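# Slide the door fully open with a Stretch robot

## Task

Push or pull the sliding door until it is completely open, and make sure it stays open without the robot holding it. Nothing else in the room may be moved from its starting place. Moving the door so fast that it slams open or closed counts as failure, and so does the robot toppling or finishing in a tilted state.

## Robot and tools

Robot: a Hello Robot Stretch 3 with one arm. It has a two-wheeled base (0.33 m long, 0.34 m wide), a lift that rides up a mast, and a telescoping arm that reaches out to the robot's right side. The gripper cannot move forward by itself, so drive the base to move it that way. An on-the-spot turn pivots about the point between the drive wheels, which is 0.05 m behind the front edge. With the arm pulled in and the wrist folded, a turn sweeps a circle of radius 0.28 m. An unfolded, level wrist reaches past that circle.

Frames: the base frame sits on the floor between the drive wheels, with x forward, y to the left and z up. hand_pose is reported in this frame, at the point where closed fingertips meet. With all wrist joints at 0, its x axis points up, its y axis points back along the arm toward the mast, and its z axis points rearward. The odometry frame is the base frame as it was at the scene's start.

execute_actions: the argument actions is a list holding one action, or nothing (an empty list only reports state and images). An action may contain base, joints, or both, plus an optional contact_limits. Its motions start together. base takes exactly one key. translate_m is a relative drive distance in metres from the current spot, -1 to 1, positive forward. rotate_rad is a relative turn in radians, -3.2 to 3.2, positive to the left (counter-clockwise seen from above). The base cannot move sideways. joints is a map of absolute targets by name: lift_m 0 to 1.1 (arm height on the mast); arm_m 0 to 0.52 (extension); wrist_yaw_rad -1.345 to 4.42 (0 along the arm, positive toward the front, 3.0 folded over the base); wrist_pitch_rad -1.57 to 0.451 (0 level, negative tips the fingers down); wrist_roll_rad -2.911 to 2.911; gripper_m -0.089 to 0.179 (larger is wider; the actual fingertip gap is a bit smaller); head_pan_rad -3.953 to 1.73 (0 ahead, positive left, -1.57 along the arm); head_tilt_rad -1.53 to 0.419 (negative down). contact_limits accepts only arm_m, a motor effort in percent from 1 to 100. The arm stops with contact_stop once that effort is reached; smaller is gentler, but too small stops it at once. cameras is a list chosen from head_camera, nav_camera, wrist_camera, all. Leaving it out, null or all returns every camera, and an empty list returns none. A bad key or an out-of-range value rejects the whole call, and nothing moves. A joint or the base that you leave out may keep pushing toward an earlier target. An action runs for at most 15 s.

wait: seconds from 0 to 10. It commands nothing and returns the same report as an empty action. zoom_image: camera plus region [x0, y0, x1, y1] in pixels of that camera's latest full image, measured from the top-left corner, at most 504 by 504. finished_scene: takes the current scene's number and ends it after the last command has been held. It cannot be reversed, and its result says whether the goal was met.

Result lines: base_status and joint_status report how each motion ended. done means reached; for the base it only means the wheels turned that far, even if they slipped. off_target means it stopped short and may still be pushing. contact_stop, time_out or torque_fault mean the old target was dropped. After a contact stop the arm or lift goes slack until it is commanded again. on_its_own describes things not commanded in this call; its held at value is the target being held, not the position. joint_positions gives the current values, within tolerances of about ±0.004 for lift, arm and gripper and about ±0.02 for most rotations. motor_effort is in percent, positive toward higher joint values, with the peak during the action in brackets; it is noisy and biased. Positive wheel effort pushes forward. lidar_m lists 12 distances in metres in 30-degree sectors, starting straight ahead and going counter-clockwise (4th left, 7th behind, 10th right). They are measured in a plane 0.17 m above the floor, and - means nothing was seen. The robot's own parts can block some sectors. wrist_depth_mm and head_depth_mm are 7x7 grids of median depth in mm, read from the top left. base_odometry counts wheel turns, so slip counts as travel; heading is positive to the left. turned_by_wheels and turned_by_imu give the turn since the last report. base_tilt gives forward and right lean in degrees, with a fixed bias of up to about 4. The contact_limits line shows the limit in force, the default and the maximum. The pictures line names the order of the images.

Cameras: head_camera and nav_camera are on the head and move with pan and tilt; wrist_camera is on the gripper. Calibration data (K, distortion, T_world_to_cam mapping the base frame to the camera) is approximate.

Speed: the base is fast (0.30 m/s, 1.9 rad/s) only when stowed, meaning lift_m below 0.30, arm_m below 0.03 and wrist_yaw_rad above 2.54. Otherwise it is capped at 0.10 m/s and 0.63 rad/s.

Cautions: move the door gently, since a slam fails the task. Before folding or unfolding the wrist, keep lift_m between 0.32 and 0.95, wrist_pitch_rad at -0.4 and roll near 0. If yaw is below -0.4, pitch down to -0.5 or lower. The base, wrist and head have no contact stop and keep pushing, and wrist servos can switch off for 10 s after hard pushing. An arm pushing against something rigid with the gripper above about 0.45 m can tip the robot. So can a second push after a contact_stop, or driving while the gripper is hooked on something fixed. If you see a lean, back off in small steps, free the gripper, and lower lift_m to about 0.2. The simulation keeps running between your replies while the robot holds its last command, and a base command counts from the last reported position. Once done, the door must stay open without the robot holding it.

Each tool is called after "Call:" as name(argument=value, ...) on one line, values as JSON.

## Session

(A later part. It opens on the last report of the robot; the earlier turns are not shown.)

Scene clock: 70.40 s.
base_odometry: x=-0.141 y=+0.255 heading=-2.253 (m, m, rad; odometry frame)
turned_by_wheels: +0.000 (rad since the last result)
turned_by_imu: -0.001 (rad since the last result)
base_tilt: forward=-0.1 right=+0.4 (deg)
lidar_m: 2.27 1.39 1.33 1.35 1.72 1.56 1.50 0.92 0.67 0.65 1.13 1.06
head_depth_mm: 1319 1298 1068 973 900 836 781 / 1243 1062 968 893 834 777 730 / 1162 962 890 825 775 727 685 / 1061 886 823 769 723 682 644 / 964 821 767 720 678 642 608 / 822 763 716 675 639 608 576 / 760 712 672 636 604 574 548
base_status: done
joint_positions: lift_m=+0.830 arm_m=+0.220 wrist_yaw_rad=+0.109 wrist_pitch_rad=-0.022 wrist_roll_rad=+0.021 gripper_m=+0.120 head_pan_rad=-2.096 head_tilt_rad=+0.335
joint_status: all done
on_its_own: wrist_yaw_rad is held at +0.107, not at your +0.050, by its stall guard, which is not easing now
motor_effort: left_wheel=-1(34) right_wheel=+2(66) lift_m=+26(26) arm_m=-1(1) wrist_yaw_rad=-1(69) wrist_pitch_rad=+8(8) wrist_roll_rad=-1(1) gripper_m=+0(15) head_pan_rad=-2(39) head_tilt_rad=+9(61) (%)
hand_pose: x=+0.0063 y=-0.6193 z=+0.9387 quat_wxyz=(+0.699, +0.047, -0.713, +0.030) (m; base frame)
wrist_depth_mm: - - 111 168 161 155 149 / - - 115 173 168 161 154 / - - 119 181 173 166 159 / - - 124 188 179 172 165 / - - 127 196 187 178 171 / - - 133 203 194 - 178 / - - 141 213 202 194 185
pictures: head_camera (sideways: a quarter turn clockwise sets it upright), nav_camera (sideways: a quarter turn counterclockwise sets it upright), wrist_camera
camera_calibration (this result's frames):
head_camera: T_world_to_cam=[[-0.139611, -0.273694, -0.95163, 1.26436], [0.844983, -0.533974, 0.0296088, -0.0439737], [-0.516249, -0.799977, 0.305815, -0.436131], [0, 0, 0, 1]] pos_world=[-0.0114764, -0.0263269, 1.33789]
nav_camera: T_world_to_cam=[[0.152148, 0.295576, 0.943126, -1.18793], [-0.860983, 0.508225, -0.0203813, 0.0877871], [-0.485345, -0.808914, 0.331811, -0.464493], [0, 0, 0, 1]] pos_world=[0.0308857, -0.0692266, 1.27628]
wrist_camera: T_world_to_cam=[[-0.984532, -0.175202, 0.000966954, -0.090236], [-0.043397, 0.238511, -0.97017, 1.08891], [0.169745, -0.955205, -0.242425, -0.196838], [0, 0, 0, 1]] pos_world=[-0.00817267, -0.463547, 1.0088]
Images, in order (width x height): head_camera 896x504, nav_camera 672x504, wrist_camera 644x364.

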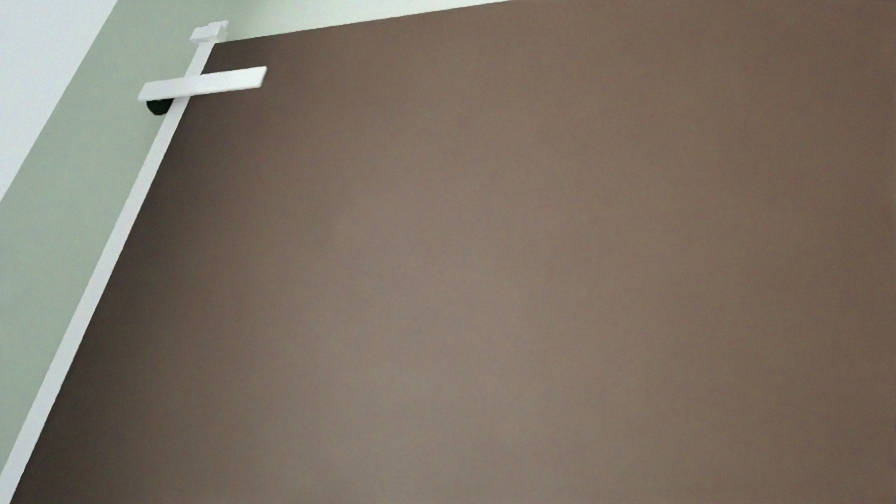

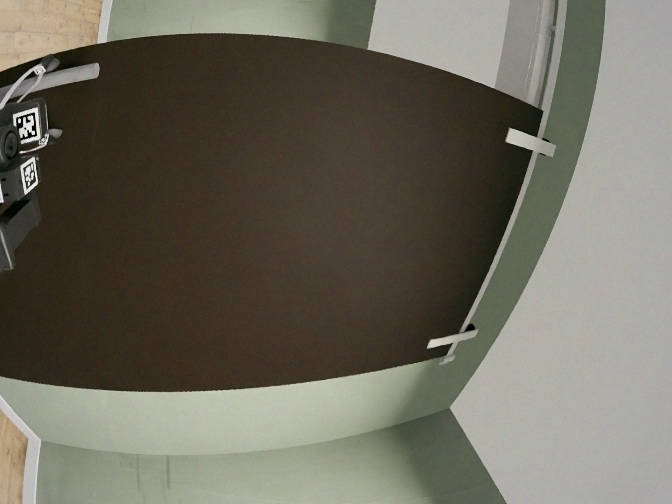

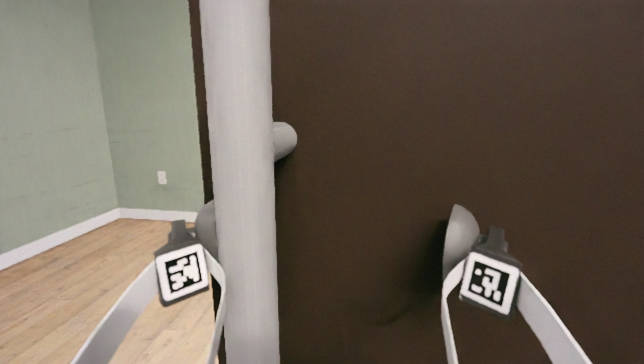

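Call:
execute_actions(actions=[{"base":{"translate_m":-0.09}}], cameras=["head_camera"])

Call:
execute_actions(actions=[{"base":{"translate_m":-0.05}}], cameras=["head_camera"])

Scene clock: 81.73 s.
base_odometry: x=-0.085 y=+0.325 heading=-2.253 (m, m, rad; odometry frame)
turned_by_wheels: +0.000 (rad since the last result)
turned_by_imu: +0.004 (rad since the last result)
base_tilt: forward=-0.1 right=+0.3 (deg)
lidar_m: 2.36 1.43 1.38 1.37 1.66 1.46 1.41 0.92 0.67 0.65 3.08 1.14
head_depth_mm: 1322 1288 1059 971 896 833 777 / 1248 1058 965 895 830 773 727 / 1157 957 888 827 773 725 683 / 1061 884 821 769 720 679 643 / 965 821 765 720 679 640 607 / 825 763 717 676 639 605 575 / 758 715 672 637 602 574 547
base_status: done
joint_positions: lift_m=+0.830 arm_m=+0.220 wrist_yaw_rad=+0.107 wrist_pitch_rad=-0.021 wrist_roll_rad=+0.020 gripper_m=+0.120 head_pan_rad=-2.097 head_tilt_rad=+0.336
joint_status: not commanded
on_its_own: wrist_yaw_rad is held at +0.107, not at your +0.050, by its stall guard, which is not easing now
motor_effort: left_wheel=-1(43) right_wheel=+2(67) lift_m=+27(26) arm_m=-2(3) wrist_yaw_rad=+0(70) wrist_pitch_rad=+7(8) wrist_roll_rad=+0(1) gripper_m=+0(16) head_pan_rad=-1(3) head_tilt_rad=+10(11) (%)
hand_pose: x=+0.0060 y=-0.6195 z=+0.9390 quat_wxyz=(+0.700, +0.046, -0.712, +0.030) (m; base frame)
wrist_depth_mm: - - 177 164 161 156 149 / - - 183 169 167 161 154 / - - 190 176 173 166 160 / - - 197 182 180 171 166 / - - 201 190 187 177 171 / - - 216 197 193 - 177 / - - - 206 203 193 182
pictures: head_camera (sideways: a quarter turn clockwise sets it upright)
camera_calibration (this result's frames):
head_camera: T_world_to_cam=[[-0.1404, -0.274199, -0.951369, 1.26403], [0.844249, -0.535131, 0.0296416, -0.044012], [-0.517235, -0.79903, 0.306625, -0.43718], [0, 0, 0, 1]] pos_world=[-0.0114977, -0.0262758, 1.33791]
Images, in order (width x height): head_camera 896x504.

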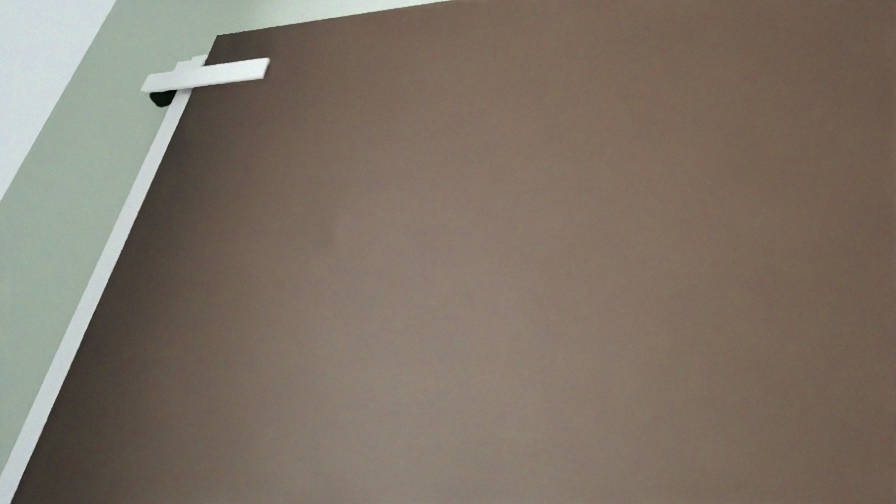

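Scene clock: 84.33 s.
base_odometry: x=-0.053 y=+0.364 heading=-2.252 (m, m, rad; odometry frame)
turned_by_wheels: +0.001 (rad since the last result)
turned_by_imu: +0.000 (rad since the last result)
base_tilt: forward=-0.1 right=+0.3 (deg)
lidar_m: 2.42 1.45 1.41 1.37 1.89 1.41 1.36 0.92 0.67 0.65 3.07 1.17
head_depth_mm: 1319 1289 1146 969 894 830 774 / 1243 1061 961 889 828 772 726 / 1157 957 883 822 770 722 681 / 1059 882 815 764 718 676 639 / 955 817 763 715 675 638 605 / 822 759 713 674 635 604 574 / 759 711 671 635 602 572 545
base_status: done
joint_positions: lift_m=+0.830 arm_m=+0.220 wrist_yaw_rad=+0.194 wrist_pitch_rad=-0.019 wrist_roll_rad=+0.020 gripper_m=+0.120 head_pan_rad=-2.097 head_tilt_rad=+0.336
joint_status: not commanded
on_its_own: wrist_yaw_rad is held at +0.178, not at your +0.050, by its stall guard, which is not easing now; right_wheel is at rest, and its effort (-22) is outside its rest range (-18 to +18); wrist_yaw_rad is at rest, and its effort (-15) is outside its rest range (-12 to +12)
motor_effort: left_wheel=+8(19) right_wheel=-22(44) lift_m=+26(26) arm_m=-2(2) wrist_yaw_rad=-15(51) wrist_pitch_rad=+6(7) wrist_roll_rad=+0(0) gripper_m=-6(12) head_pan_rad=-2(1) head_tilt_rad=+8(10) (%)
hand_pose: x=+0.0279 y=-0.6162 z=+0.9395 quat_wxyz=(+0.698, +0.076, -0.710, +0.061) (m; base frame)
wrist_depth_mm: - - 117 170 160 151 142 / - - 122 176 166 156 147 / - - 126 182 173 161 152 / - - 131 191 177 166 156 / - - 135 198 185 169 161 / - - 142 207 192 - 166 / - - 149 215 199 185 171
pictures: head_camera (sideways: a quarter turn clockwise sets it upright)
camera_calibration (this result's frames):
head_camera: T_world_to_cam=[[-0.1404, -0.274199, -0.951369, 1.26403], [0.844249, -0.535131, 0.0296416, -0.044012], [-0.517235, -0.79903, 0.306625, -0.43718], [0, 0, 0, 1]] pos_world=[-0.0114977, -0.0262758, 1.33791]
Images, in order (width x height): head_camera 896x504.

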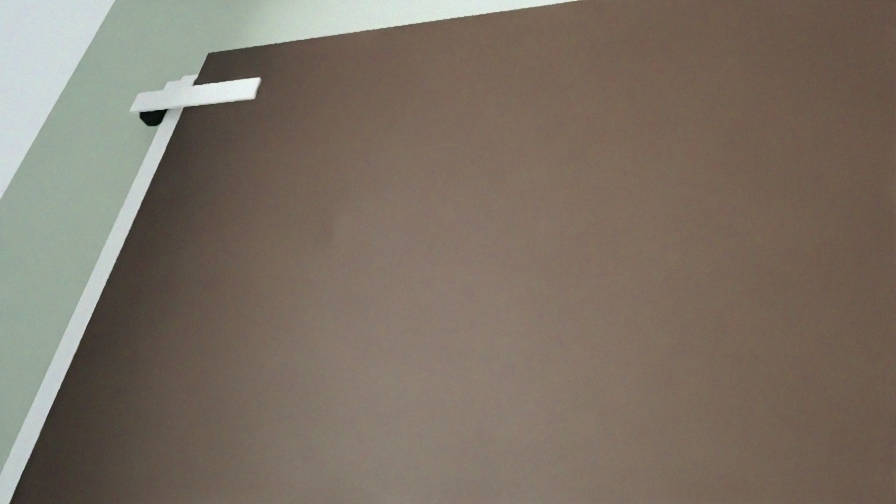

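At the stop. Release.

Call:
execute_actions(actions=[{"base":{"translate_m":0.03}}], cameras=[])

Call:
execute_actions(actions=[{"joints":{"arm_m":0.1}}], cameras=["head_camera"])

Call:
finished_scene(scene=1)

Scene clock: 90.37 s.
base_odometry: x=-0.072 y=+0.340 heading=-2.252 (m, m, rad; odometry frame)
turned_by_wheels: +0.000 (rad since the last result)
turned_by_imu: -0.001 (rad since the last result)
base_tilt: forward=-0.2 right=+0.4 (deg)
lidar_m: 2.38 1.44 1.39 1.37 1.66 1.44 1.39 0.92 0.67 0.65 3.08 1.16
head_depth_mm: 1318 1286 1056 967 895 832 775 / 1239 1054 963 891 829 773 726 / 1164 960 887 823 771 723 682 / 1062 886 821 768 722 680 643 / 964 820 766 718 677 641 607 / 822 764 716 676 639 606 575 / 760 713 673 637 604 574 547
base_status: done
joint_positions: lift_m=+0.830 arm_m=+0.220 wrist_yaw_rad=+0.180 wrist_pitch_rad=-0.019 wrist_roll_rad=+0.020 gripper_m=+0.120 head_pan_rad=-2.097 head_tilt_rad=+0.336
joint_status: not commanded
on_its_own: wrist_yaw_rad is held at +0.178, not at your +0.050, by its stall guard, which is not easing now
motor_effort: left_wheel=-1(12) right_wheel=+2(17) lift_m=+26(26) arm_m=-2(2) wrist_yaw_rad=-1(15) wrist_pitch_rad=+7(7) wrist_roll_rad=+0(0) gripper_m=+0(6) head_pan_rad=-1(1) head_tilt_rad=+9(9) (%)
hand_pose: x=+0.0242 y=-0.6169 z=+0.9394 quat_wxyz=(+0.698, +0.071, -0.710, +0.056) (m; base frame)
wrist_depth_mm: - - - 168 162 153 145 / - - - 173 166 157 149 / - - - 165 174 163 154 / - - - 185 179 167 159 / - - 212 191 186 172 163 / - - - 200 192 - 169 / - - - 207 201 188 174
pictures: none
No camera images: the call's "cameras" was empty. Leave "cameras" out to get every camera's image.

Scene clock: 92.50 s.
base_odometry: x=-0.072 y=+0.340 heading=-2.252 (m, m, rad; odometry frame)
turned_by_wheels: +0.000 (rad since the last result)
turned_by_imu: +0.000 (rad since the last result)
base_tilt: forward=-0.1 right=+0.3 (deg)
lidar_m: 2.38 1.44 1.39 1.37 1.65 1.44 1.39 0.92 0.67 0.65 3.09 1.15
head_depth_mm: 1317 1286 1056 970 898 830 777 / 1238 1055 966 892 830 776 726 / 1158 960 888 826 773 725 682 / 1060 884 820 769 723 680 642 / 967 820 765 719 679 641 607 / 820 761 718 675 639 606 576 / 759 712 673 638 605 574 546
base_status: not commanded
joint_positions: lift_m=+0.830 arm_m=+0.100 wrist_yaw_rad=+0.179 wrist_pitch_rad=-0.020 wrist_roll_rad=+0.020 gripper_m=+0.120 head_pan_rad=-2.097 head_tilt_rad=+0.336
joint_status: all done
on_its_own: wrist_yaw_rad is held at +0.178, not at your +0.050, by its stall guard, which is not easing now
motor_effort: left_wheel=+0(0) right_wheel=+2(2) lift_m=+26(26) arm_m=-3(5) wrist_yaw_rad=-1(1) wrist_pitch_rad=+7(7) wrist_roll_rad=+0(0) gripper_m=+1(0) head_pan_rad=+0(1) head_tilt_rad=+9(9) (%)
hand_pose: x=+0.0240 y=-0.4969 z=+0.9392 quat_wxyz=(+0.698, +0.071, -0.710, +0.055) (m; base frame)
wrist_depth_mm: - - - 283 269 255 241 / - - - 288 278 263 248 / - - - 300 289 269 256 / - - - 310 298 280 266 / - - - 321 308 286 272 / - - - 334 322 - 282 / - - - 354 334 310 291
pictures: head_camera (sideways: a quarter turn clockwise sets it upright)
camera_calibration (this result's frames):
head_camera: T_world_to_cam=[[-0.1404, -0.274199, -0.951369, 1.26403], [0.844249, -0.535131, 0.0296416, -0.044012], [-0.517235, -0.799031, 0.306625, -0.437179], [0, 0, 0, 1]] pos_world=[-0.0114977, -0.0262758, 1.33791]
Images, in order (width x height): head_camera 896x504.

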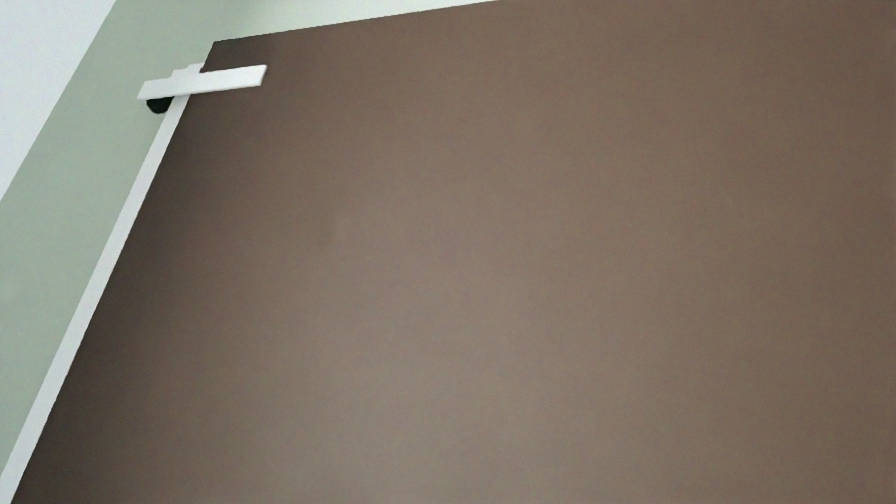

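The scene is finished: the task was done.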